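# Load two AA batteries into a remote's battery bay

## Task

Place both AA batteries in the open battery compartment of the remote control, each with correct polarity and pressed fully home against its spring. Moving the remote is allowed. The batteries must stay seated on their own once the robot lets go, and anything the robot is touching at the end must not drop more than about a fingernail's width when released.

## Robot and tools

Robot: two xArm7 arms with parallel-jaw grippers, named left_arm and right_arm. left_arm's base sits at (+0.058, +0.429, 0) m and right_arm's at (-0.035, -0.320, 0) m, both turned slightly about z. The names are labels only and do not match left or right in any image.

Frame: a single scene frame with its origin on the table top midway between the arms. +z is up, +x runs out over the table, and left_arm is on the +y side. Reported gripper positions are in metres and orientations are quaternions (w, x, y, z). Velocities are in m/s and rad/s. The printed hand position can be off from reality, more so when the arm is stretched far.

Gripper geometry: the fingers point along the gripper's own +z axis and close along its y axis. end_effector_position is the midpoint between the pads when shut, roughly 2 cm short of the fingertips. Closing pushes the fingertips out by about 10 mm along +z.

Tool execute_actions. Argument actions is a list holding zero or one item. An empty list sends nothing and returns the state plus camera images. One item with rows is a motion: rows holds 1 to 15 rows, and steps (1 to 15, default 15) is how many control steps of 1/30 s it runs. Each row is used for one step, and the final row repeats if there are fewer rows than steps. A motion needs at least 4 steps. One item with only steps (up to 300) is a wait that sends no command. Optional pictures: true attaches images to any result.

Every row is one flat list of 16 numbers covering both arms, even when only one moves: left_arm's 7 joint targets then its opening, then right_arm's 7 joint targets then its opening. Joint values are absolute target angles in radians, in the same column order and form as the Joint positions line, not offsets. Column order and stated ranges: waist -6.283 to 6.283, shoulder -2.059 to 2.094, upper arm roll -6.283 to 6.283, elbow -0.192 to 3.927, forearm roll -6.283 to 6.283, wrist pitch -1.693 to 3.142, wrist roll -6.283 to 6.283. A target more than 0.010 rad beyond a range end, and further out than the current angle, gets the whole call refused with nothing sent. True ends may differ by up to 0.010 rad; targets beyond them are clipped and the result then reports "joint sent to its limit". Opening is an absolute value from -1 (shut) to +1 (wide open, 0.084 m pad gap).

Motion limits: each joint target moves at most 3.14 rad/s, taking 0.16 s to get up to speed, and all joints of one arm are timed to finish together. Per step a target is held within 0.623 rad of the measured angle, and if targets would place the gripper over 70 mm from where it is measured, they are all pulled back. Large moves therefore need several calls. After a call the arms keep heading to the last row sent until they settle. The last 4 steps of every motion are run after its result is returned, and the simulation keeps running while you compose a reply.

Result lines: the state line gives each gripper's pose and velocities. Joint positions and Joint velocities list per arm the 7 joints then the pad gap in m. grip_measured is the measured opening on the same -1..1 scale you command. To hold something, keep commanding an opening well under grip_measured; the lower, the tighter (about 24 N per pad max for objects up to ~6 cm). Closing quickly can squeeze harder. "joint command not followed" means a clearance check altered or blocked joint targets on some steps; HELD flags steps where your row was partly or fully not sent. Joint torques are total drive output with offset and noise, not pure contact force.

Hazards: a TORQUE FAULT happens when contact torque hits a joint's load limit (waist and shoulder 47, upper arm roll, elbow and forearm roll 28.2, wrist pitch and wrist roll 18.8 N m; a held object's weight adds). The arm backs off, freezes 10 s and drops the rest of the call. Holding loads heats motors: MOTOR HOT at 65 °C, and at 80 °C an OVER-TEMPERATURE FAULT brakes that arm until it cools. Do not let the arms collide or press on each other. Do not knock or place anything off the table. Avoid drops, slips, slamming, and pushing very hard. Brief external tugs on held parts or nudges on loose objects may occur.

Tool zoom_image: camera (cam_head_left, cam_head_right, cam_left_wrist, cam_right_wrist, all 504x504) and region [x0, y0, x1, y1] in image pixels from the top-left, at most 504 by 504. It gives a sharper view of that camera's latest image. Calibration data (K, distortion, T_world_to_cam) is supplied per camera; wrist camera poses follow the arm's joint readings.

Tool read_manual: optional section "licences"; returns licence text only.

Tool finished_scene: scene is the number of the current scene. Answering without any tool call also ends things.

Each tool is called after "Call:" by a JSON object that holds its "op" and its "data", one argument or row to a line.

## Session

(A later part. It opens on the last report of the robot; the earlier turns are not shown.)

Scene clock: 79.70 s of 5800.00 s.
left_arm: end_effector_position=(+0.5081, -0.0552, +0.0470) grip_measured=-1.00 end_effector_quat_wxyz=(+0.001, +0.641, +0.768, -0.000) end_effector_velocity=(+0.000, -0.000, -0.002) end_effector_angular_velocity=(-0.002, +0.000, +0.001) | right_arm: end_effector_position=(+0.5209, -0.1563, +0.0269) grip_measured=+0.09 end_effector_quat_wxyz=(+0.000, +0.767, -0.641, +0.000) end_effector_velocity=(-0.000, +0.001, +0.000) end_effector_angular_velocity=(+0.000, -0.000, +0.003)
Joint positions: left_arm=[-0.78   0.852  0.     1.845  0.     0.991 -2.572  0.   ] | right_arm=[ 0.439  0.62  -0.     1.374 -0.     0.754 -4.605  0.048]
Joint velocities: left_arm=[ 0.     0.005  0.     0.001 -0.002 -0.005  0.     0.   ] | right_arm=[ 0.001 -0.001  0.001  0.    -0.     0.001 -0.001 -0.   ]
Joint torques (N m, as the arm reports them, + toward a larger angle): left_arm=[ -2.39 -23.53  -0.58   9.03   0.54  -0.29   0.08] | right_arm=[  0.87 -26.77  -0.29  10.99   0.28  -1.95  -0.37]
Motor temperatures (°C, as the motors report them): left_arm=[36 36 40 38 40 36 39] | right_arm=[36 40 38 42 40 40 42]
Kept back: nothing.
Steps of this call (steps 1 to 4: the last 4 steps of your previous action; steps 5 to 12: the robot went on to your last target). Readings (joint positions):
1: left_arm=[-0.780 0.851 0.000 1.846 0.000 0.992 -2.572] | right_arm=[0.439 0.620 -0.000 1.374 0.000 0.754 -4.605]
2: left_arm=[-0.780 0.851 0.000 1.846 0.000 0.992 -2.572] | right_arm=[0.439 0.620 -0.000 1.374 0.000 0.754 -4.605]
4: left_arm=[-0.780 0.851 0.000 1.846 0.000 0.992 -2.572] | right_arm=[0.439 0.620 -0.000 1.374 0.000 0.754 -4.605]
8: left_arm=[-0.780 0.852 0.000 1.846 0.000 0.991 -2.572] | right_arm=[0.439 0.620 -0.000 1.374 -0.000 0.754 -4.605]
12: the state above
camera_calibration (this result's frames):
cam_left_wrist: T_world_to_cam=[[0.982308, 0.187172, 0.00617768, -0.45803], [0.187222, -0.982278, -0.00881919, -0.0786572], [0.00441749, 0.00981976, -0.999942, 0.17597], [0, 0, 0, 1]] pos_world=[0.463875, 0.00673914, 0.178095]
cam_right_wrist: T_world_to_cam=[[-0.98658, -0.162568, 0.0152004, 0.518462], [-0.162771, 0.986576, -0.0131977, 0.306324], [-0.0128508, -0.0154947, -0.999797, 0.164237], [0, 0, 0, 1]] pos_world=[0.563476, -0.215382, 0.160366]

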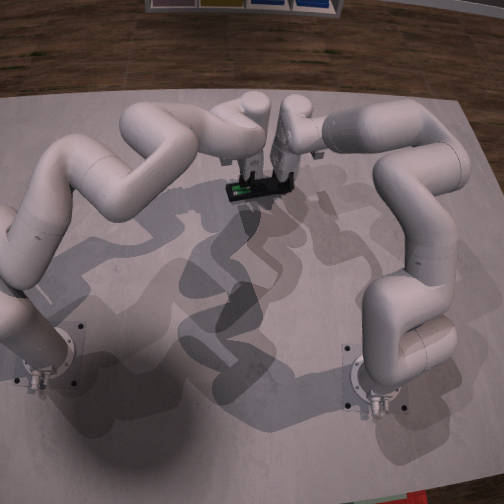

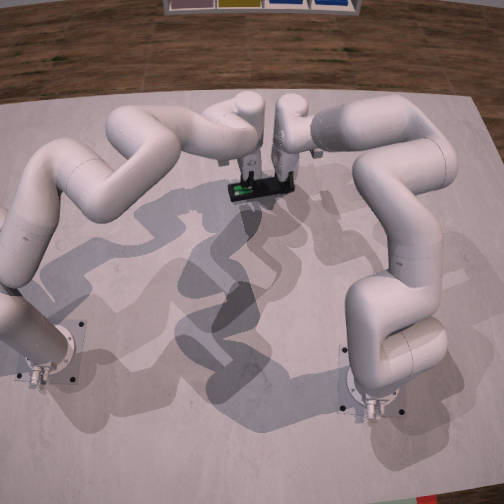

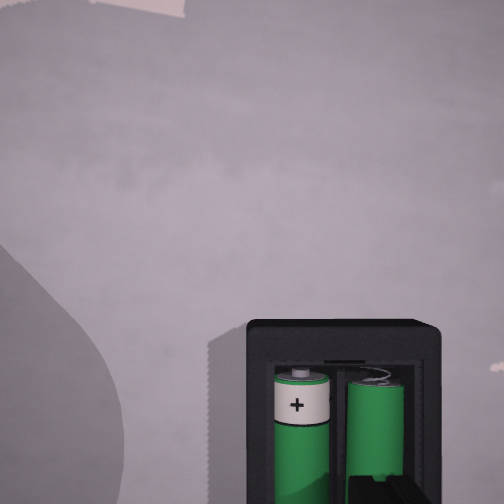

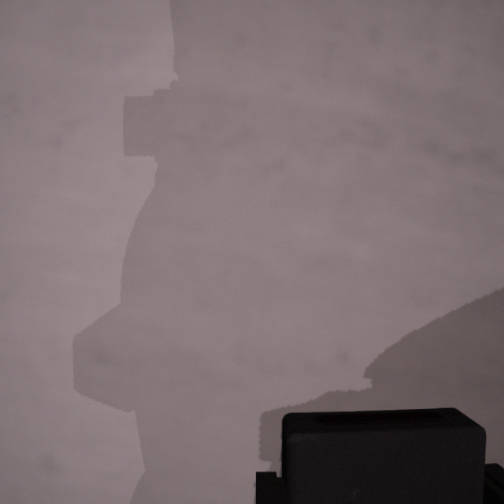

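Call:
{"op": "execute_actions", "data": {
  "actions": [
    {"rows":[[-0.7795,0.8519,0,1.8422,0,0.9903,-2.5715,-1,0.439,0.6196,0,1.3738,0,0.7542,-4.605,-0.3],[-0.7794,0.851,0,1.8399,0,0.989,-2.5714,-1,0.439,0.6196,0,1.3738,0,0.7542,-4.605,-0.3],[-0.7792,0.85,0,1.8377,0,0.9877,-2.5712,-1,0.439,0.6196,0,1.3738,0,0.7542,-4.605,-0.3],[-0.7791,0.849,0,1.8355,0,0.9864,-2.5711,-1,0.439,0.6196,0,1.3738,0,0.7542,-4.605,-0.3],[-0.7789,0.8481,0,1.8332,0,0.9852,-2.5709,-1,0.439,0.6196,0,1.3738,0,0.7542,-4.605,-0.3],[-0.7788,0.8471,0,1.831,0,0.9839,-2.5708,-1,0.439,0.6196,0,1.3738,0,0.7542,-4.605,-0.3],[-0.7786,0.8461,0,1.8288,0,0.9826,-2.5706,-1,0.439,0.6196,0,1.3738,0,0.7542,-4.605,-0.3],[-0.7784,0.8452,0,1.8265,0,0.9814,-2.5704,-1,0.439,0.6196,0,1.3738,0,0.7542,-4.605,-0.3],[-0.7783,0.8442,0,1.8243,0,0.9801,-2.5703,-1,0.439,0.6196,0,1.3738,0,0.7542,-4.605,-0.3],[-0.7781,0.8432,0,1.8221,0,0.9788,-2.5701,-1,0.439,0.6196,0,1.3738,0,0.7542,-4.605,-0.3],[-0.778,0.8423,0,1.8198,0,0.9776,-2.57,-1,0.439,0.6196,0,1.3738,0,0.7542,-4.605,-0.3],[-0.7778,0.8413,0,1.8176,0,0.9763,-2.5698,-1,0.439,0.6196,0,1.3738,0,0.7542,-4.605,-0.3]],"steps":15}
  ]
}}

Call:
{"op": "execute_actions", "data": {
  "actions": [
    {"steps":14}
  ],
  "pictures": true
}}

Scene clock: 80.57 s of 5800.00 s.
left_arm: end_effector_position=(+0.5067, -0.0530, +0.0458) grip_measured=-1.00 end_effector_quat_wxyz=(+0.002, +0.641, +0.768, -0.000) end_effector_velocity=(-0.002, +0.010, -0.002) end_effector_angular_velocity=(-0.000, -0.002, +0.004) | right_arm: end_effector_position=(+0.5206, -0.1556, +0.0270) grip_measured=+0.09 end_effector_quat_wxyz=(+0.000, +0.768, -0.641, -0.000) end_effector_velocity=(-0.000, -0.001, -0.000) end_effector_angular_velocity=(+0.000, +0.001, -0.003)
Joint positions: left_arm=[-0.778  0.843 -0.     1.825 -0.     0.979 -2.57   0.   ] | right_arm=[ 0.439  0.62   0.001  1.374  0.     0.754 -4.605  0.048]
Joint velocities: left_arm=[ 0.006 -0.033  0.002 -0.065  0.    -0.033  0.003  0.   ] | right_arm=[-0.001 -0.    -0.    -0.001  0.001  0.     0.001  0.   ]
Joint torques (N m, as the arm reports them, + toward a larger angle): left_arm=[ -2.16 -20.56  -0.3    6.66   0.59   0.54   0.12] | right_arm=[ -0.8  -26.52  -1.84  11.42   0.51  -2.63  -0.07]
Motor temperatures (°C, as the motors report them): left_arm=[36 36 40 38 40 36 39] | right_arm=[36 40 38 42 40 40 42]
Steps of this call (steps 1 to 15: the robot went on to your last target; steps 16 to 26: the first 11 steps of this action). Readings (joint positions):
16: left_arm=[-0.780 0.853 0.000 1.845 0.000 0.991 -2.572] | right_arm=[0.439 0.620 0.000 1.374 -0.000 0.754 -4.605]
17: left_arm=[-0.780 0.852 0.000 1.844 0.000 0.991 -2.572] | right_arm=[0.439 0.620 0.000 1.374 -0.000 0.754 -4.605]
19: left_arm=[-0.779 0.851 -0.000 1.840 -0.000 0.988 -2.571] | right_arm=[0.439 0.620 0.000 1.374 -0.000 0.754 -4.605]
23: left_arm=[-0.779 0.846 -0.000 1.832 -0.000 0.983 -2.571] | right_arm=[0.439 0.620 0.001 1.374 0.000 0.754 -4.605]
26: the state above

Scene clock: 81.03 s of 5800.00 s.
left_arm: end_effector_position=(+0.5064, -0.0519, +0.0452) grip_measured=-1.00 end_effector_quat_wxyz=(+0.001, +0.641, +0.768, -0.000) end_effector_velocity=(+0.000, +0.001, -0.001) end_effector_angular_velocity=(+0.003, -0.001, -0.002) | right_arm: end_effector_position=(+0.5207, -0.1557, +0.0270) grip_measured=+0.09 end_effector_quat_wxyz=(+0.000, +0.768, -0.641, -0.000) end_effector_velocity=(+0.001, -0.000, +0.000) end_effector_angular_velocity=(+0.001, -0.001, -0.002)
Joint positions: left_arm=[-0.778  0.84  -0.     1.819 -0.     0.976 -2.57   0.   ] | right_arm=[ 0.439  0.62   0.     1.374  0.     0.754 -4.605  0.048]
Joint velocities: left_arm=[0.    0.001 0.    0.    0.003 0.    0.    0.   ] | right_arm=[-0.001 -0.    -0.     0.001  0.001 -0.     0.     0.   ]
Joint torques (N m, as the arm reports them, + toward a larger angle): left_arm=[ -2.77 -17.92  -0.38   5.41   0.53   1.19   0.13] | right_arm=[ -2.16 -26.27  -3.11  11.58   0.29  -2.96  -0.13]
Motor temperatures (°C, as the motors report them): left_arm=[36 36 40 38 40 36 39] | right_arm=[36 40 38 42 40 40 42]
Kept back: nothing.
Steps of this call (steps 1 to 4: the last 4 steps of your previous action; steps 5 to 14: the robot went on to your last target). Readings (joint positions):
1: left_arm=[-0.778 0.842 -0.000 1.823 -0.000 0.978 -2.570] | right_arm=[0.439 0.620 0.001 1.374 0.000 0.754 -4.605]
2: left_arm=[-0.778 0.841 -0.000 1.821 -0.000 0.977 -2.570] | right_arm=[0.439 0.620 0.001 1.374 0.000 0.754 -4.605]
4: left_arm=[-0.778 0.840 -0.000 1.819 -0.000 0.976 -2.570] | right_arm=[0.439 0.620 0.001 1.374 0.000 0.754 -4.605]
8: left_arm=[-0.778 0.840 0.000 1.819 -0.000 0.976 -2.570] | right_arm=[0.439 0.620 0.001 1.374 0.000 0.754 -4.605]
14: the state above
camera_calibration (this result's frames):
cam_left_wrist: T_world_to_cam=[[0.982358, 0.186909, 0.00613916, -0.456996], [0.186957, -0.982331, -0.00853256, -0.0749475], [0.00443588, 0.00952979, -0.999945, 0.174084], [0, 0, 0, 1]] pos_world=[0.462174, 0.0101343, 0.17624]
cam_right_wrist: T_world_to_cam=[[-0.986445, -0.163376, 0.015329, 0.518159], [-0.163576, 0.986448, -0.0127882, 0.306126], [-0.013032, -0.0151223, -0.999801, 0.164433], [0, 0, 0, 1]] pos_world=[0.563353, -0.214835, 0.160372]

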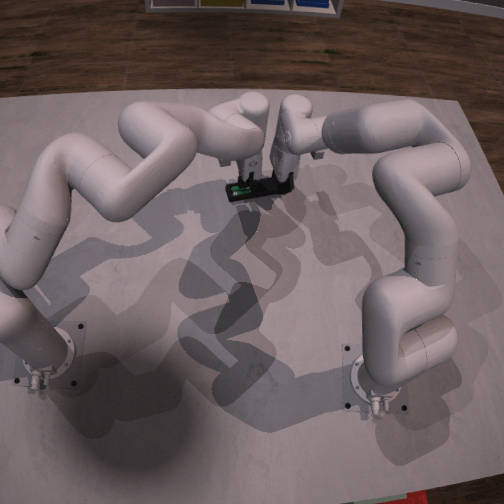

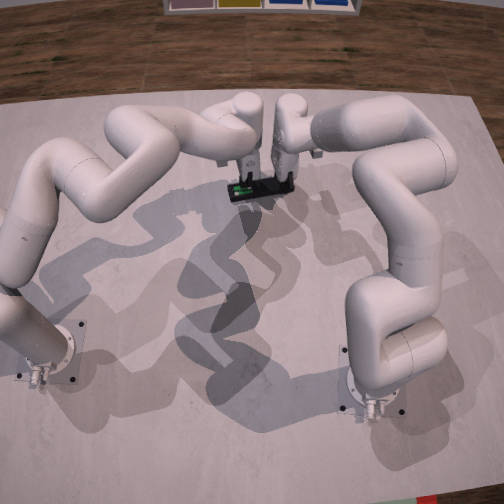

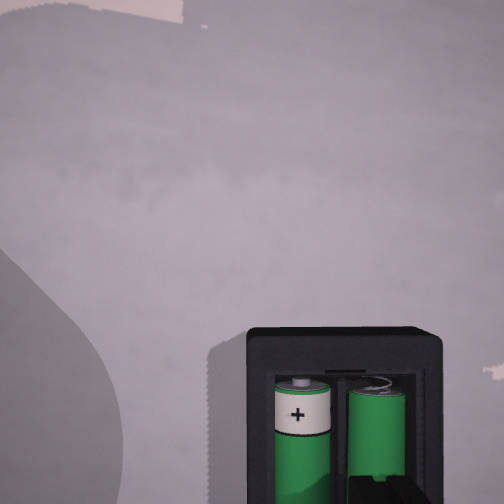

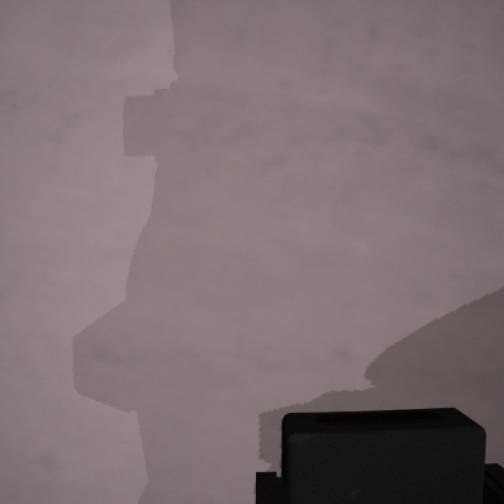

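Call:
{"op": "execute_actions", "data": {
  "actions": [
    {"rows":[[-0.7776,0.8407,0,1.8162,0,0.9755,-2.5696,-1,0.439,0.6196,0,1.3738,0,0.7542,-4.605,-0.3],[-0.7774,0.8401,0,1.8147,0,0.9746,-2.5694,-1,0.439,0.6196,0,1.3738,0,0.7542,-4.605,-0.3],[-0.7772,0.8395,0,1.8133,0,0.9738,-2.5692,-1,0.439,0.6196,0,1.3738,0,0.7542,-4.605,-0.3],[-0.777,0.8389,0,1.8118,0,0.9729,-2.569,-1,0.439,0.6196,0,1.3738,0,0.7542,-4.605,-0.3],[-0.7768,0.8383,0,1.8104,0,0.9721,-2.5688,-1,0.439,0.6196,0,1.3738,0,0.7542,-4.605,-0.3],[-0.7766,0.8377,0,1.8089,0,0.9712,-2.5686,-1,0.439,0.6196,0,1.3738,0,0.7542,-4.605,-0.3],[-0.7764,0.8371,0,1.8075,0,0.9704,-2.5684,-1,0.439,0.6196,0,1.3738,0,0.7542,-4.605,-0.3],[-0.7762,0.8365,0,1.806,0,0.9695,-2.5682,-1,0.439,0.6196,0,1.3738,0,0.7542,-4.605,-0.3],[-0.776,0.8359,0,1.8046,0,0.9687,-2.568,-1,0.439,0.6196,0,1.3738,0,0.7542,-4.605,-0.3],[-0.7758,0.8353,0,1.8031,0,0.9678,-2.5678,-1,0.439,0.6196,0,1.3738,0,0.7542,-4.605,-0.3],[-0.7756,0.8347,0,1.8017,0,0.967,-2.5676,-1,0.439,0.6196,0,1.3738,0,0.7542,-4.605,-0.3],[-0.7754,0.8341,0,1.8002,0,0.9661,-2.5674,-1,0.439,0.6196,0,1.3738,0,0.7542,-4.605,-0.3]],"steps":15}
  ]
}}

Call:
{"op": "execute_actions", "data": {
  "actions": [
    {"steps":14}
  ],
  "pictures": true
}}

Scene clock: 81.93 s of 5800.00 s.
left_arm: end_effector_position=(+0.5055, -0.0490, +0.0432) grip_measured=-1.00 end_effector_quat_wxyz=(-0.000, +0.641, +0.768, +0.000) end_effector_velocity=(-0.044, +0.058, -0.076) end_effector_angular_velocity=(+0.156, +0.147, +0.007) | right_arm: end_effector_position=(+0.5209, -0.1560, +0.0270) grip_measured=+0.09 end_effector_quat_wxyz=(-0.000, +0.768, -0.641, +0.000) end_effector_velocity=(+0.016, -0.008, +0.003) end_effector_angular_velocity=(-0.000, -0.034, -0.020)
Joint positions: left_arm=[-0.776  0.835  0.     1.804  0.     0.969 -2.568  0.   ] | right_arm=[ 0.439  0.62   0.     1.374 -0.     0.754 -4.605  0.048]
Joint velocities: left_arm=[ 0.011  0.02   0.002 -0.146 -0.002  0.048  0.006  0.   ] | right_arm=[-0.005  0.012 -0.015  0.022 -0.002 -0.022  0.004  0.001]
Joint torques (N m, as the arm reports them, + toward a larger angle): left_arm=[ -3.58 -17.35  -0.65   5.84   0.5   -0.07   0.15] | right_arm=[ -3.59 -27.28  -3.34  10.98   0.2   -2.09  -0.28]
Motor temperatures (°C, as the motors report them): left_arm=[36 36 40 38 40 36 39] | right_arm=[36 40 38 42 40 40 42]
Steps of this call (steps 1 to 15: the robot went on to your last target; step 16: nothing new was sent; steps 17 to 27: the first 11 steps of this action). Readings (joint positions):
17: left_arm=[-0.778 0.841 0.000 1.818 0.000 0.976 -2.570] | right_arm=[0.439 0.620 0.000 1.374 0.000 0.754 -4.605]
18: left_arm=[-0.778 0.841 0.000 1.818 0.000 0.976 -2.570] | right_arm=[0.439 0.620 0.000 1.374 0.000 0.754 -4.605]
20: left_arm=[-0.777 0.839 0.000 1.815 0.000 0.974 -2.569] | right_arm=[0.439 0.620 0.000 1.374 0.000 0.754 -4.605]
24: left_arm=[-0.777 0.837 -0.000 1.810 -0.000 0.971 -2.569] | right_arm=[0.439 0.620 0.000 1.374 0.000 0.754 -4.605]
27: the state above

Scene clock: 82.40 s of 5800.00 s.
left_arm: end_effector_position=(+0.5050, -0.0484, +0.0423) grip_measured=-1.00 end_effector_quat_wxyz=(-0.000, +0.641, +0.768, -0.000) end_effector_velocity=(+0.000, +0.001, -0.001) end_effector_angular_velocity=(+0.001, -0.000, +0.000) | right_arm: end_effector_position=(+0.5210, -0.1562, +0.0270) grip_measured=+0.09 end_effector_quat_wxyz=(-0.000, +0.767, -0.641, +0.000) end_effector_velocity=(-0.001, +0.000, -0.000) end_effector_angular_velocity=(-0.001, +0.002, +0.000)
Joint positions: left_arm=[-0.776  0.834 -0.     1.8   -0.     0.967 -2.567  0.   ] | right_arm=[ 0.439  0.62  -0.     1.374  0.     0.754 -4.605  0.048]
Joint velocities: left_arm=[ 0.001  0.    -0.    -0.001  0.001 -0.001 -0.     0.   ] | right_arm=[ 0.001 -0.    -0.    -0.001 -0.     0.002  0.    -0.   ]
Joint torques (N m, as the arm reports them, + toward a larger angle): left_arm=[ -1.65 -15.43  -0.03   4.58   0.56   0.82   0.19] | right_arm=[ -2.79 -27.25  -3.81  11.1   -0.02  -1.75  -0.35]
Motor temperatures (°C, as the motors report them): left_arm=[36 36 40 38 40 36 39] | right_arm=[36 40 38 42 40 40 42]
Kept back: nothing.
Steps of this call (steps 1 to 4: the last 4 steps of your previous action; steps 5 to 14: the robot went on to your last target). Readings (joint positions):
1: left_arm=[-0.776 0.835 0.000 1.802 0.000 0.969 -2.568] | right_arm=[0.439 0.620 -0.000 1.374 0.000 0.754 -4.605]
2: left_arm=[-0.776 0.835 -0.000 1.801 -0.000 0.968 -2.568] | right_arm=[0.439 0.620 -0.000 1.374 0.000 0.753 -4.605]
4: left_arm=[-0.776 0.834 -0.000 1.800 0.000 0.967 -2.567] | right_arm=[0.439 0.620 -0.000 1.374 0.000 0.753 -4.605]
8: left_arm=[-0.776 0.834 -0.000 1.800 -0.000 0.967 -2.567] | right_arm=[0.439 0.620 -0.000 1.374 0.000 0.753 -4.605]
14: the state above
camera_calibration (this result's frames):
cam_left_wrist: T_world_to_cam=[[0.982424, 0.186619, 0.0040697, -0.456186], [0.186654, -0.982359, -0.0114199, -0.0710261], [0.00186674, 0.0119788, -0.999927, 0.17265], [0, 0, 0, 1]] pos_world=[0.461103, 0.0132916, 0.173682]
cam_right_wrist: T_world_to_cam=[[-0.986612, -0.162427, 0.0146626, 0.518696], [-0.16262, 0.986602, -0.013093, 0.306217], [-0.0123395, -0.0153021, -0.999807, 0.164037], [0, 0, 0, 1]] pos_world=[0.563573, -0.215354, 0.160409]

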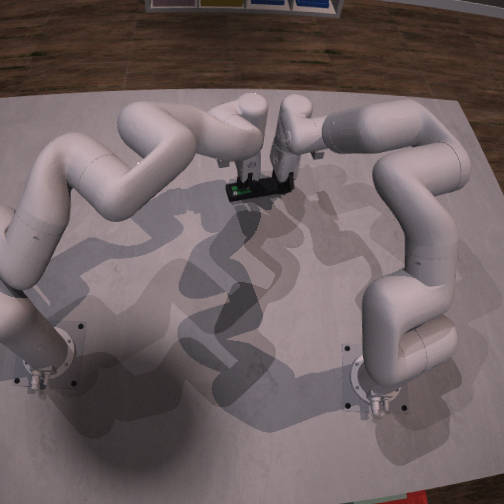

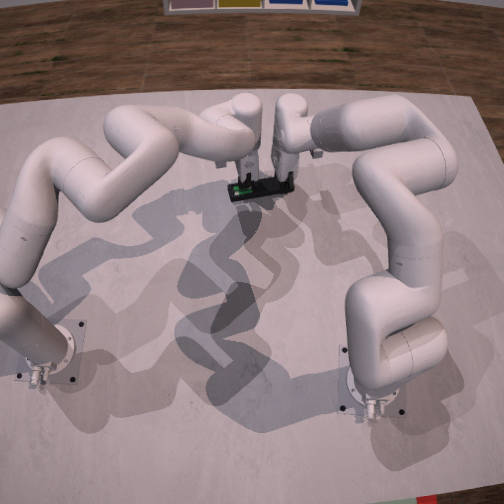

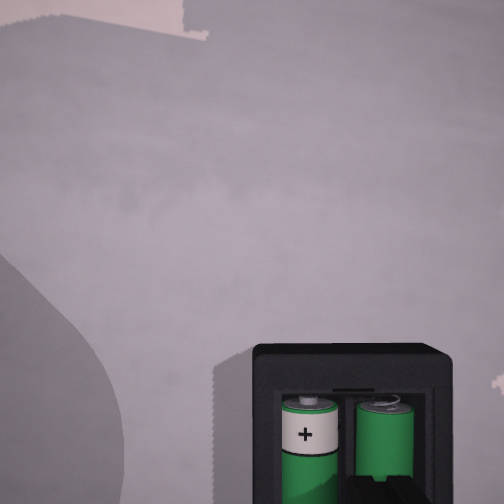

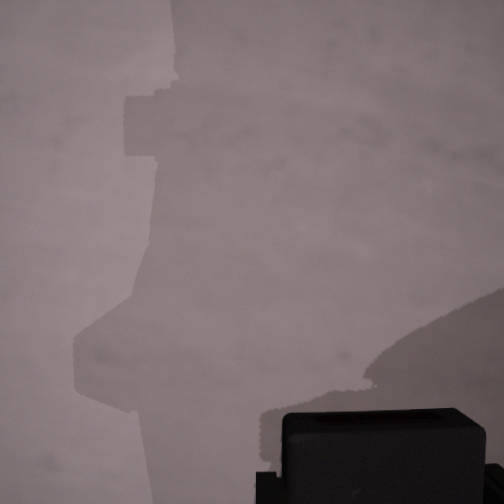

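Call:
{"op": "execute_actions", "data": {
  "actions": [
    {"rows":[[-0.7754,0.832,0,1.801,0,0.969,-2.5674,-1,0.439,0.6196,0,1.3738,0,0.7542,-4.605,-0.3],[-0.7754,0.8295,0,1.802,0,0.9725,-2.5674,-1,0.439,0.6196,0,1.3738,0,0.7542,-4.605,-0.3],[-0.7754,0.826,0,1.803,0,0.977,-2.5674,-1,0.439,0.6196,0,1.3738,0,0.7542,-4.605,-0.3],[-0.7754,0.822,0,1.805,0,0.983,-2.5674,-1,0.439,0.6196,0,1.3738,0,0.7542,-4.605,-0.3],[-0.776,0.818,0,1.812,0,0.994,-2.568,-1,0.439,0.6196,0,1.3738,0,0.7542,-4.605,-0.3],[-0.777,0.816,0,1.825,0,1.009,-2.569,-1,0.439,0.6196,0,1.3738,0,0.7542,-4.605,-0.3],[-0.779,0.817,0,1.845,0,1.028,-2.571,-1,0.439,0.6196,0,1.3738,0,0.7542,-4.605,-0.3],[-0.781,0.821,0,1.868,0,1.047,-2.573,-1,0.439,0.6196,0,1.3738,0,0.7542,-4.605,-0.3],[-0.783,0.827,0,1.892,0,1.065,-2.575,-1,0.439,0.6196,0,1.3738,0,0.7542,-4.605,-0.3],[-0.785,0.833,0,1.914,0,1.081,-2.577,-1,0.439,0.6196,0,1.3738,0,0.7542,-4.605,-0.3],[-0.7865,0.837,0,1.929,0,1.092,-2.5785,-1,0.439,0.6196,0,1.3738,0,0.7542,-4.605,-0.3],[-0.7871,0.8393,0,1.9369,0,1.0976,-2.5791,-1,0.439,0.6196,0,1.3738,0,0.7542,-4.605,-0.3]],"steps":15}
  ]
}}

Call:
{"op": "execute_actions", "data": {
  "actions": [
    {"steps":10}
  ],
  "pictures": true
}}

Scene clock: 83.23 s of 5800.00 s.
left_arm: end_effector_position=(+0.5070, -0.0559, +0.0704) grip_measured=-1.00 end_effector_quat_wxyz=(-0.005, +0.641, +0.768, +0.001) end_effector_velocity=(+0.049, -0.127, +0.208) end_effector_angular_velocity=(-0.138, -0.118, -0.019) | right_arm: end_effector_position=(+0.5216, -0.1580, +0.0273) grip_measured=+0.09 end_effector_quat_wxyz=(+0.000, +0.767, -0.642, +0.001) end_effector_velocity=(-0.004, +0.009, -0.002) end_effector_angular_velocity=(+0.007, +0.006, +0.014)
Joint positions: left_arm=[-0.782  0.83   0.001  1.88   0.     1.06  -2.574  0.   ] | right_arm=[ 0.438  0.619 -0.002  1.374 -0.     0.754 -4.605  0.048]
Joint velocities: left_arm=[-0.066  0.085 -0.011  0.73   0.     0.463 -0.055  0.   ] | right_arm=[ 0.005  0.003  0.012 -0.002  0.002 -0.001 -0.001  0.   ]
Joint torques (N m, as the arm reports them, + toward a larger angle): left_arm=[ -1.97 -24.67  -0.44   9.98   0.63  -0.74  -0.04] | right_arm=[  1.06 -26.68  -0.07  10.86   0.42  -1.82  -0.33]
Motor temperatures (°C, as the motors report them): left_arm=[36 36 40 38 40 36 39] | right_arm=[36 40 38 42 40 40 42]
Steps of this call (steps 1 to 14: the robot went on to your last target; steps 15 to 25: the first 11 steps of this action). Readings (joint positions):
15: left_arm=[-0.776 0.834 -0.000 1.800 -0.000 0.966 -2.567] | right_arm=[0.439 0.620 -0.000 1.374 0.000 0.754 -4.605]
16: left_arm=[-0.776 0.834 -0.000 1.800 -0.000 0.967 -2.567] | right_arm=[0.439 0.620 -0.000 1.374 0.000 0.754 -4.605]
18: left_arm=[-0.776 0.832 -0.000 1.800 -0.000 0.974 -2.567] | right_arm=[0.439 0.619 -0.000 1.374 -0.000 0.754 -4.605]
22: left_arm=[-0.777 0.827 0.001 1.816 0.000 1.013 -2.569] | right_arm=[0.438 0.619 -0.002 1.374 -0.000 0.754 -4.605]
25: the state above

Scene clock: 83.57 s of 5800.00 s.
left_arm: end_effector_position=(+0.5097, -0.0636, +0.0830) grip_measured=-1.00 end_effector_quat_wxyz=(-0.002, +0.641, +0.768, +0.000) end_effector_velocity=(+0.005, -0.005, +0.012) end_effector_angular_velocity=(-0.020, -0.015, +0.002) | right_arm: end_effector_position=(+0.5210, -0.1563, +0.0271) grip_measured=+0.09 end_effector_quat_wxyz=(-0.000, +0.767, -0.641, +0.000) end_effector_velocity=(-0.000, +0.000, -0.000) end_effector_angular_velocity=(+0.000, +0.000, +0.001)
Joint positions: left_arm=[-0.787  0.841  0.001  1.935  0.     1.098 -2.579  0.   ] | right_arm=[ 0.439  0.62  -0.     1.374 -0.     0.754 -4.605  0.048]
Joint velocities: left_arm=[ 0.002 -0.01  -0.001  0.013 -0.002 -0.002  0.     0.   ] | right_arm=[ 0.001  0.    -0.    -0.001  0.    -0.    -0.001  0.   ]
Joint torques (N m, as the arm reports them, + toward a larger angle): left_arm=[ -2.64 -27.19  -0.32  11.62   0.56  -0.86   0.08] | right_arm=[  0.46 -26.44  -0.51  10.85   0.32  -1.74  -0.39]
Motor temperatures (°C, as the motors report them): left_arm=[36 36 40 38 40 36 39] | right_arm=[36 40 38 42 40 40 42]
Kept back: nothing.
Steps of this call (steps 1 to 4: the last 4 steps of your previous action; steps 5 to 10: the robot went on to your last target). Readings (joint positions):
1: left_arm=[-0.784 0.833 0.000 1.903 0.000 1.075 -2.576] | right_arm=[0.438 0.619 -0.002 1.374 -0.000 0.754 -4.605]
2: left_arm=[-0.786 0.836 -0.000 1.922 0.000 1.086 -2.578] | right_arm=[0.438 0.619 -0.001 1.374 -0.000 0.754 -4.605]
4: left_arm=[-0.788 0.838 -0.001 1.936 -0.000 1.095 -2.579] | right_arm=[0.439 0.619 -0.000 1.374 -0.000 0.754 -4.605]
8: left_arm=[-0.787 0.841 0.000 1.935 0.000 1.098 -2.579] | right_arm=[0.439 0.620 -0.000 1.374 -0.000 0.754 -4.605]
10: the state above
camera_calibration (this result's frames):
cam_left_wrist: T_world_to_cam=[[0.982233, 0.187643, 0.00282321, -0.457859], [0.187665, -0.982124, -0.0146205, -0.0865668], [0.0000292936, 0.0148906, -0.999889, 0.214556], [0, 0, 0, 1]] pos_world=[0.465964, -0.00230007, 0.21456]
cam_right_wrist: T_world_to_cam=[[-0.986588, -0.162544, 0.0149226, 0.518568], [-0.162742, 0.986581, -0.0131612, 0.306314], [-0.0125831, -0.0154132, -0.999802, 0.164232], [0, 0, 0, 1]] pos_world=[0.563529, -0.215382, 0.160493]

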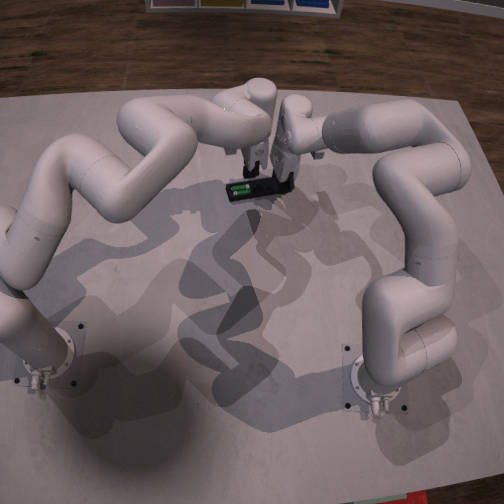

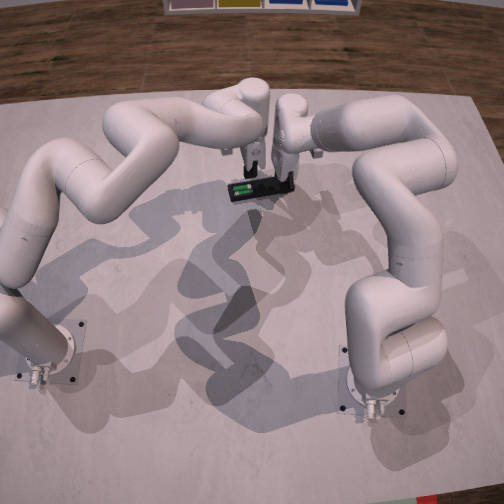

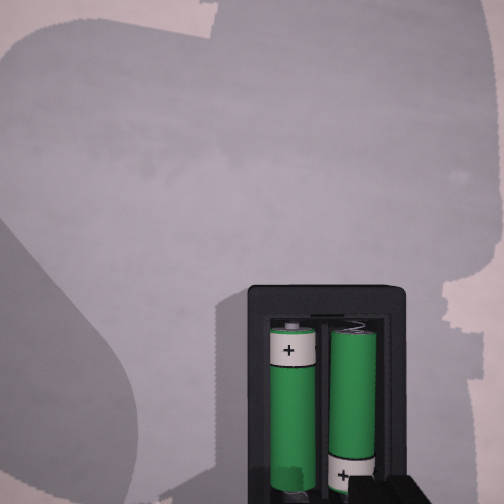

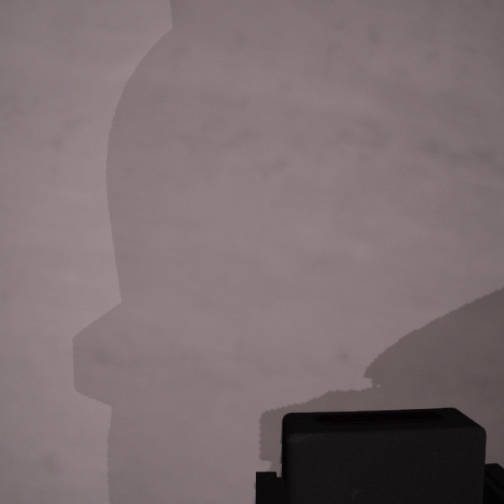

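Call:
{"op": "execute_actions", "data": {
  "actions": []
}}

Scene clock: 83.83 s of 5800.00 s.
left_arm: end_effector_position=(+0.5099, -0.0648, +0.0849) grip_measured=-1.00 end_effector_quat_wxyz=(-0.000, +0.641, +0.768, +0.000) end_effector_velocity=(+0.000, +0.001, -0.001) end_effector_angular_velocity=(+0.003, +0.001, +0.001) | right_arm: end_effector_position=(+0.5209, -0.1562, +0.0270) grip_measured=+0.09 end_effector_quat_wxyz=(-0.000, +0.767, -0.641, +0.000) end_effector_velocity=(-0.001, +0.000, -0.001) end_effector_angular_velocity=(-0.000, +0.003, +0.002)
Joint positions: left_arm=[-0.787  0.839 -0.     1.937 -0.     1.098 -2.579  0.   ] | right_arm=[ 0.439  0.62  -0.     1.374 -0.     0.754 -4.605  0.048]
Joint velocities: left_arm=[ 0.001  0.001  0.001 -0.001  0.001  0.001  0.     0.   ] | right_arm=[ 0.001  0.     0.001 -0.003  0.     0.    -0.001 -0.   ]
Joint torques (N m, as the arm reports them, + toward a larger angle): left_arm=[ -1.95 -27.14   0.19  11.37   0.67  -0.77   0.06] | right_arm=[  0.49 -26.47  -0.49  10.88   0.38  -1.82  -0.35]
Motor temperatures (°C, as the motors report them): left_arm=[36 36 40 38 40 36 39] | right_arm=[36 40 38 42 40 40 42]
Kept back: nothing.
Steps of this call (steps 1 to 8: the robot went on to your last target). Readings (joint positions):
1: left_arm=[-0.787 0.841 0.000 1.935 0.000 1.098 -2.579] | right_arm=[0.439 0.620 -0.000 1.374 -0.000 0.754 -4.605]
2: left_arm=[-0.787 0.840 0.000 1.936 0.000 1.098 -2.579] | right_arm=[0.439 0.620 -0.000 1.374 -0.000 0.754 -4.605]
4: left_arm=[-0.787 0.840 0.000 1.937 0.000 1.098 -2.579] | right_arm=[0.439 0.620 -0.000 1.374 -0.000 0.754 -4.605]
8: the state above
camera_calibration (this result's frames):
cam_left_wrist: T_world_to_cam=[[0.982374, 0.186871, 0.00454605, -0.458154], [0.186911, -0.982315, -0.011021, -0.0877052], [0.00240616, 0.0116764, -0.999929, 0.215114], [0, 0, 0, 1]] pos_world=[0.465954, -0.00305018, 0.216215]
cam_right_wrist: T_world_to_cam=[[-0.986558, -0.162722, 0.0149991, 0.518485], [-0.16292, 0.986553, -0.013083, 0.306271], [-0.0126686, -0.0153508, -0.999802, 0.164251], [0, 0, 0, 1]] pos_world=[0.563494, -0.215262, 0.160448]

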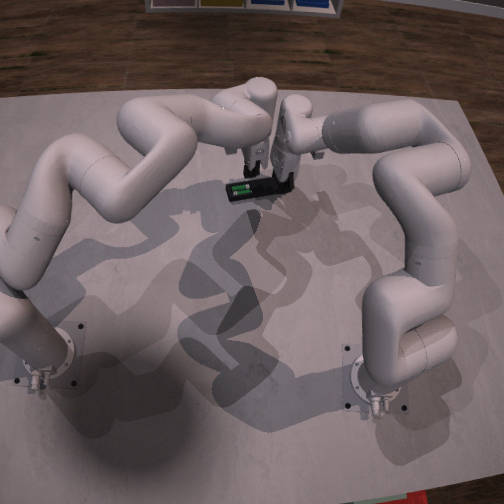

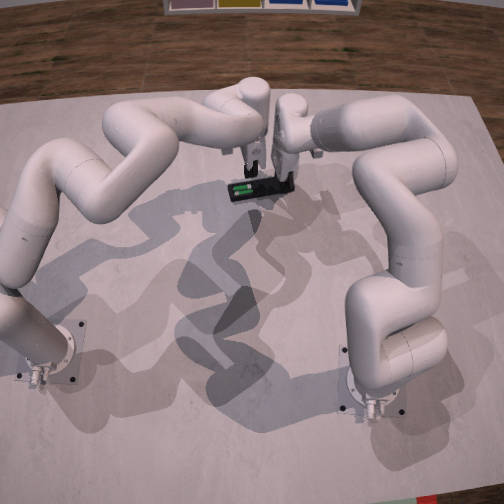

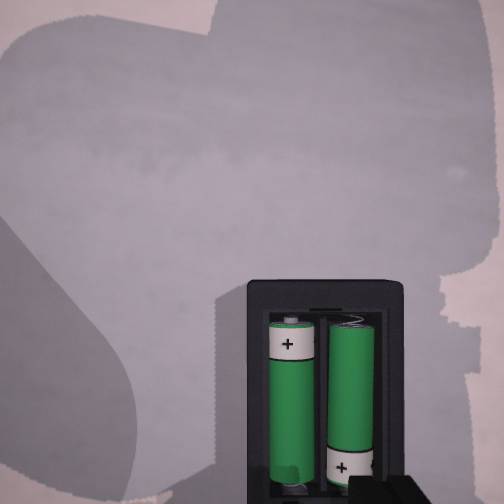

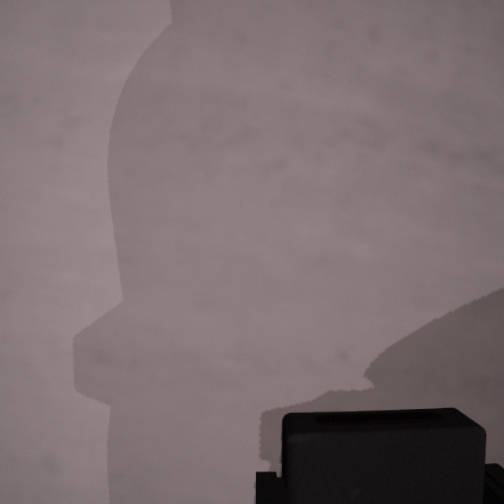

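Call:
{"op": "execute_actions", "data": {
  "actions": [
    {"rows":[[-0.78,0.82,0,1.91,0,1.09,-2.58,-1,0.439,0.6196,0,1.3738,0,0.7542,-4.605,-0.22],[-0.775,0.79,0,1.86,0,1.07,-2.58,-1,0.439,0.6196,0,1.3738,0,0.7542,-4.605,-0.14],[-0.765,0.75,0,1.80,0,1.05,-2.58,-1,0.439,0.6196,0,1.3738,0,0.7542,-4.605,-0.06],[-0.755,0.71,0,1.74,0,1.03,-2.58,-1,0.439,0.6196,0,1.3738,0,0.7542,-4.605,0.02],[-0.745,0.67,0,1.68,0,1.01,-2.58,-1,0.439,0.6196,0,1.3738,0,0.7542,-4.605,0.08],[-0.735,0.63,0,1.62,0,0.99,-2.58,-1,0.439,0.6196,0,1.3738,0,0.7542,-4.605,0.14],[-0.725,0.59,0,1.56,0,0.97,-2.58,-1,0.439,0.6196,0,1.3738,0,0.7542,-4.605,0.2],[-0.715,0.55,0,1.50,0,0.95,-2.58,-1,0.439,0.6196,0,1.3738,0,0.7542,-4.605,0.27],[-0.705,0.51,0,1.44,0,0.93,-2.58,-1,0.439,0.6196,0,1.3738,0,0.7542,-4.605,0.34],[-0.695,0.48,0,1.39,0,0.91,-2.58,-1,0.439,0.6196,0,1.3738,0,0.7542,-4.605,0.41],[-0.69,0.45,0,1.35,0,0.90,-2.58,-1,0.439,0.6196,0,1.3738,0,0.7542,-4.605,0.48],[-0.685,0.43,0,1.325,0,0.895,-2.58,-1,0.439,0.6196,0,1.3738,0,0.7542,-4.605,0.55],[-0.68,0.42,0,1.31,0,0.89,-2.58,-1,0.439,0.6196,0,1.3738,0,0.7542,-4.605,0.6]],"steps":15}
  ]
}}

Call:
{"op": "execute_actions", "data": {
  "actions": [
    {"rows":[[-0.68,0.42,0,1.31,0,0.89,-2.58,-1,0.439,0.612,0,1.3741,0,0.762,-4.605,0.6],[-0.68,0.42,0,1.31,0,0.89,-2.58,-1,0.439,0.60,0,1.375,0,0.775,-4.605,0.6],[-0.68,0.42,0,1.31,0,0.89,-2.58,-1,0.439,0.585,0,1.376,0,0.791,-4.605,0.6],[-0.68,0.42,0,1.31,0,0.89,-2.58,-1,0.439,0.568,0,1.378,0,0.81,-4.605,0.6],[-0.68,0.42,0,1.31,0,0.89,-2.58,-1,0.439,0.55,0,1.38,0,0.83,-4.605,0.6],[-0.68,0.42,0,1.31,0,0.89,-2.58,-1,0.439,0.532,0,1.381,0,0.849,-4.605,0.6],[-0.68,0.42,0,1.31,0,0.89,-2.58,-1,0.439,0.517,0,1.382,0,0.865,-4.605,0.6],[-0.68,0.42,0,1.31,0,0.89,-2.58,-1,0.439,0.506,0,1.383,0,0.877,-4.605,0.6],[-0.68,0.42,0,1.31,0,0.89,-2.58,-1,0.439,0.5,0,1.384,0,0.884,-4.605,0.6]],"steps":15}
  ],
  "pictures": true
}}

Scene clock: 84.77 s of 5800.00 s.
left_arm: end_effector_position=(+0.4950, +0.0174, +0.1030) grip_measured=-1.00 end_effector_quat_wxyz=(+0.002, +0.612, +0.791, +0.000) end_effector_velocity=(-0.113, +0.351, +0.040) end_effector_angular_velocity=(-0.009, -0.007, +0.295) | right_arm: end_effector_position=(+0.5210, -0.1560, +0.0272) grip_measured=+0.43 end_effector_quat_wxyz=(-0.000, +0.768, -0.641, +0.000) end_effector_velocity=(-0.001, -0.002, -0.002) end_effector_angular_velocity=(-0.002, +0.004, -0.001)
Joint positions: left_arm=[-0.715  0.554  0.002  1.51   0.     0.953 -2.58   0.   ] | right_arm=[ 0.439  0.619  0.     1.374  0.     0.754 -4.605  0.062]
Joint velocities: left_arm=[ 0.297 -1.127 -0.001 -1.696  0.001 -0.581  0.001  0.   ] | right_arm=[-0.001  0.001 -0.001 -0.004 -0.    -0.    -0.     0.085]
Joint torques (N m, as the arm reports them, + toward a larger angle): left_arm=[ -4.44 -21.35  -0.79  10.44   0.71  -0.7    0.07] | right_arm=[  0.39 -25.99  -0.7   10.62   0.33  -1.76  -0.35]
Motor temperatures (°C, as the motors report them): left_arm=[36 36 40 38 40 36 39] | right_arm=[36 40 38 42 40 40 42]
Steps of this call (steps 1 to 15: the robot went on to your last target; steps 16 to 17: nothing new was sent; steps 18 to 28: the first 11 steps of this action). Readings (joint positions):
18: left_arm=[-0.787 0.839 -0.000 1.937 0.000 1.097 -2.579] | right_arm=[0.439 0.620 -0.000 1.374 0.000 0.754 -4.605]
19: left_arm=[-0.786 0.835 -0.001 1.930 -0.000 1.095 -2.579] | right_arm=[0.439 0.620 -0.000 1.374 0.000 0.754 -4.605]
21: left_arm=[-0.779 0.803 -0.002 1.877 -0.000 1.076 -2.580] | right_arm=[0.439 0.620 0.000 1.374 0.000 0.754 -4.605]
25: left_arm=[-0.745 0.670 0.000 1.681 0.000 1.010 -2.580] | right_arm=[0.439 0.619 0.000 1.374 0.000 0.754 -4.605]
28: the state above

Scene clock: 85.27 s of 5800.00 s.
left_arm: end_effector_position=(+0.4767, +0.0592, +0.1060) grip_measured=-1.00 end_effector_quat_wxyz=(-0.000, +0.599, +0.801, -0.000) end_effector_velocity=(+0.006, +0.007, +0.003) end_effector_angular_velocity=(-0.000, -0.006, +0.015) | right_arm: end_effector_position=(+0.5208, -0.1563, +0.0926) grip_measured=+0.59 end_effector_quat_wxyz=(-0.005, +0.767, -0.641, +0.003) end_effector_velocity=(+0.010, +0.002, +0.092) end_effector_angular_velocity=(+0.017, -0.059, -0.002)
Joint positions: left_arm=[-0.68   0.421 -0.     1.311 -0.     0.89  -2.58   0.   ] | right_arm=[ 0.439  0.499 -0.     1.388  0.     0.878 -4.605  0.069]
Joint velocities: left_arm=[ 0.007 -0.008  0.01  -0.004 -0.    -0.     0.001  0.   ] | right_arm=[-0.001 -0.149 -0.001  0.041  0.     0.128  0.001  0.   ]
Joint torques (N m, as the arm reports them, + toward a larger angle): left_arm=[ -2.18 -21.18   0.02  10.87   0.65  -0.89   0.15] | right_arm=[  0.64 -15.8   -0.49   7.53   0.38  -1.14  -0.3 ]
Motor temperatures (°C, as the motors report them): left_arm=[36 36 40 38 40 36 39] | right_arm=[36 40 38 42 40 40 42]
Steps of this call (steps 1 to 4: the last 4 steps of your previous action; steps 5 to 15: the first 11 steps of this action). Readings (joint positions):
5: left_arm=[-0.680 0.424 0.002 1.318 0.000 0.894 -2.580] | right_arm=[0.439 0.619 0.000 1.374 0.000 0.755 -4.605]
6: left_arm=[-0.679 0.420 0.002 1.313 0.000 0.892 -2.580] | right_arm=[0.439 0.617 0.000 1.373 0.000 0.758 -4.605]
8: left_arm=[-0.680 0.421 -0.000 1.312 0.000 0.890 -2.580] | right_arm=[0.439 0.602 0.000 1.373 -0.000 0.777 -4.605]
12: left_arm=[-0.681 0.422 -0.002 1.311 -0.000 0.890 -2.580] | right_arm=[0.439 0.537 0.000 1.381 0.000 0.843 -4.605]
15: the state above
camera_calibration (this result's frames):
cam_left_wrist: T_world_to_cam=[[0.956727, 0.290952, 0.00444442, -0.442661], [0.290984, -0.956665, -0.0109712, -0.0105857], [0.00105973, 0.0117897, -0.99993, 0.235438], [0, 0, 0, 1]] pos_world=[0.426337, 0.11589, 0.237273]
cam_right_wrist: T_world_to_cam=[[-0.986674, -0.162655, 0.00426187, 0.518484], [-0.162695, 0.986606, -0.0117957, 0.306975], [-0.00228616, -0.0123319, -0.999921, 0.224918], [0, 0, 0, 1]] pos_world=[0.562032, -0.215756, 0.226311]

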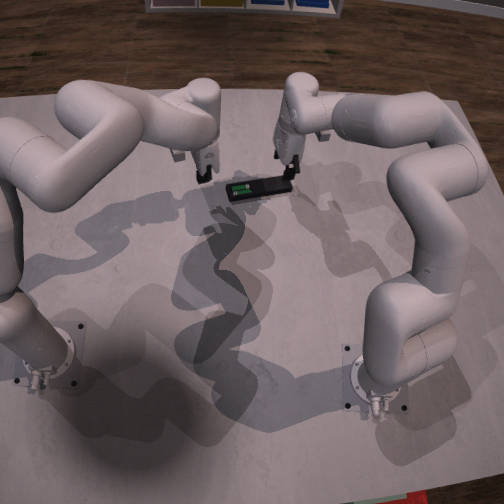

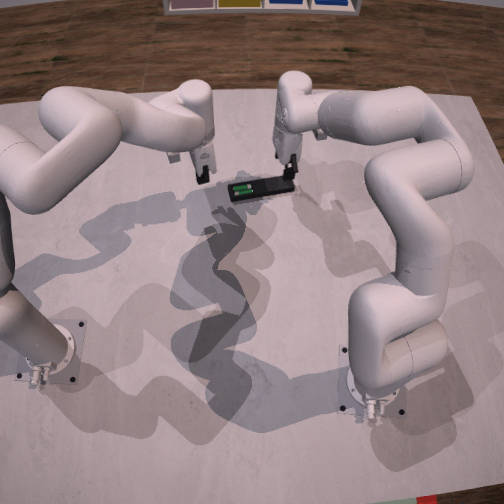

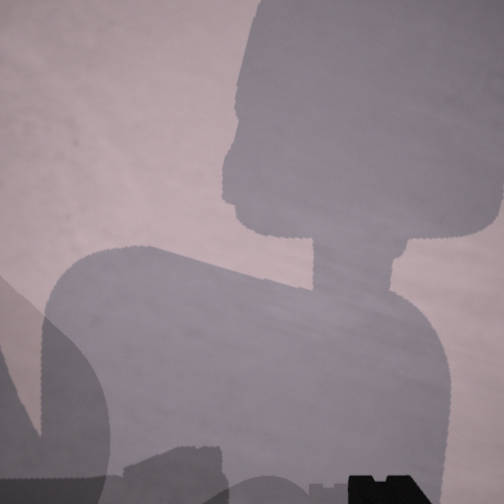

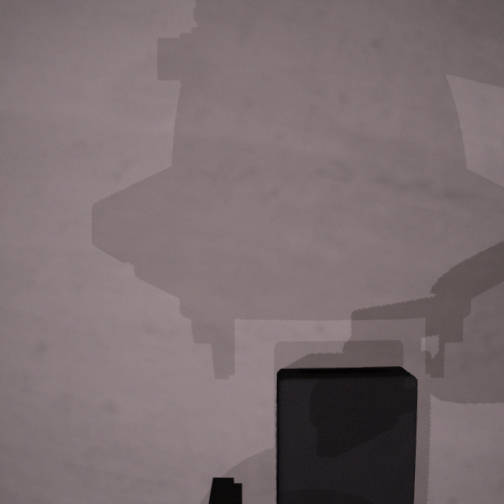

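Call:
{"op": "finished_scene", "data": {
  "scene": 2
}}

The scene is finished: the task was done.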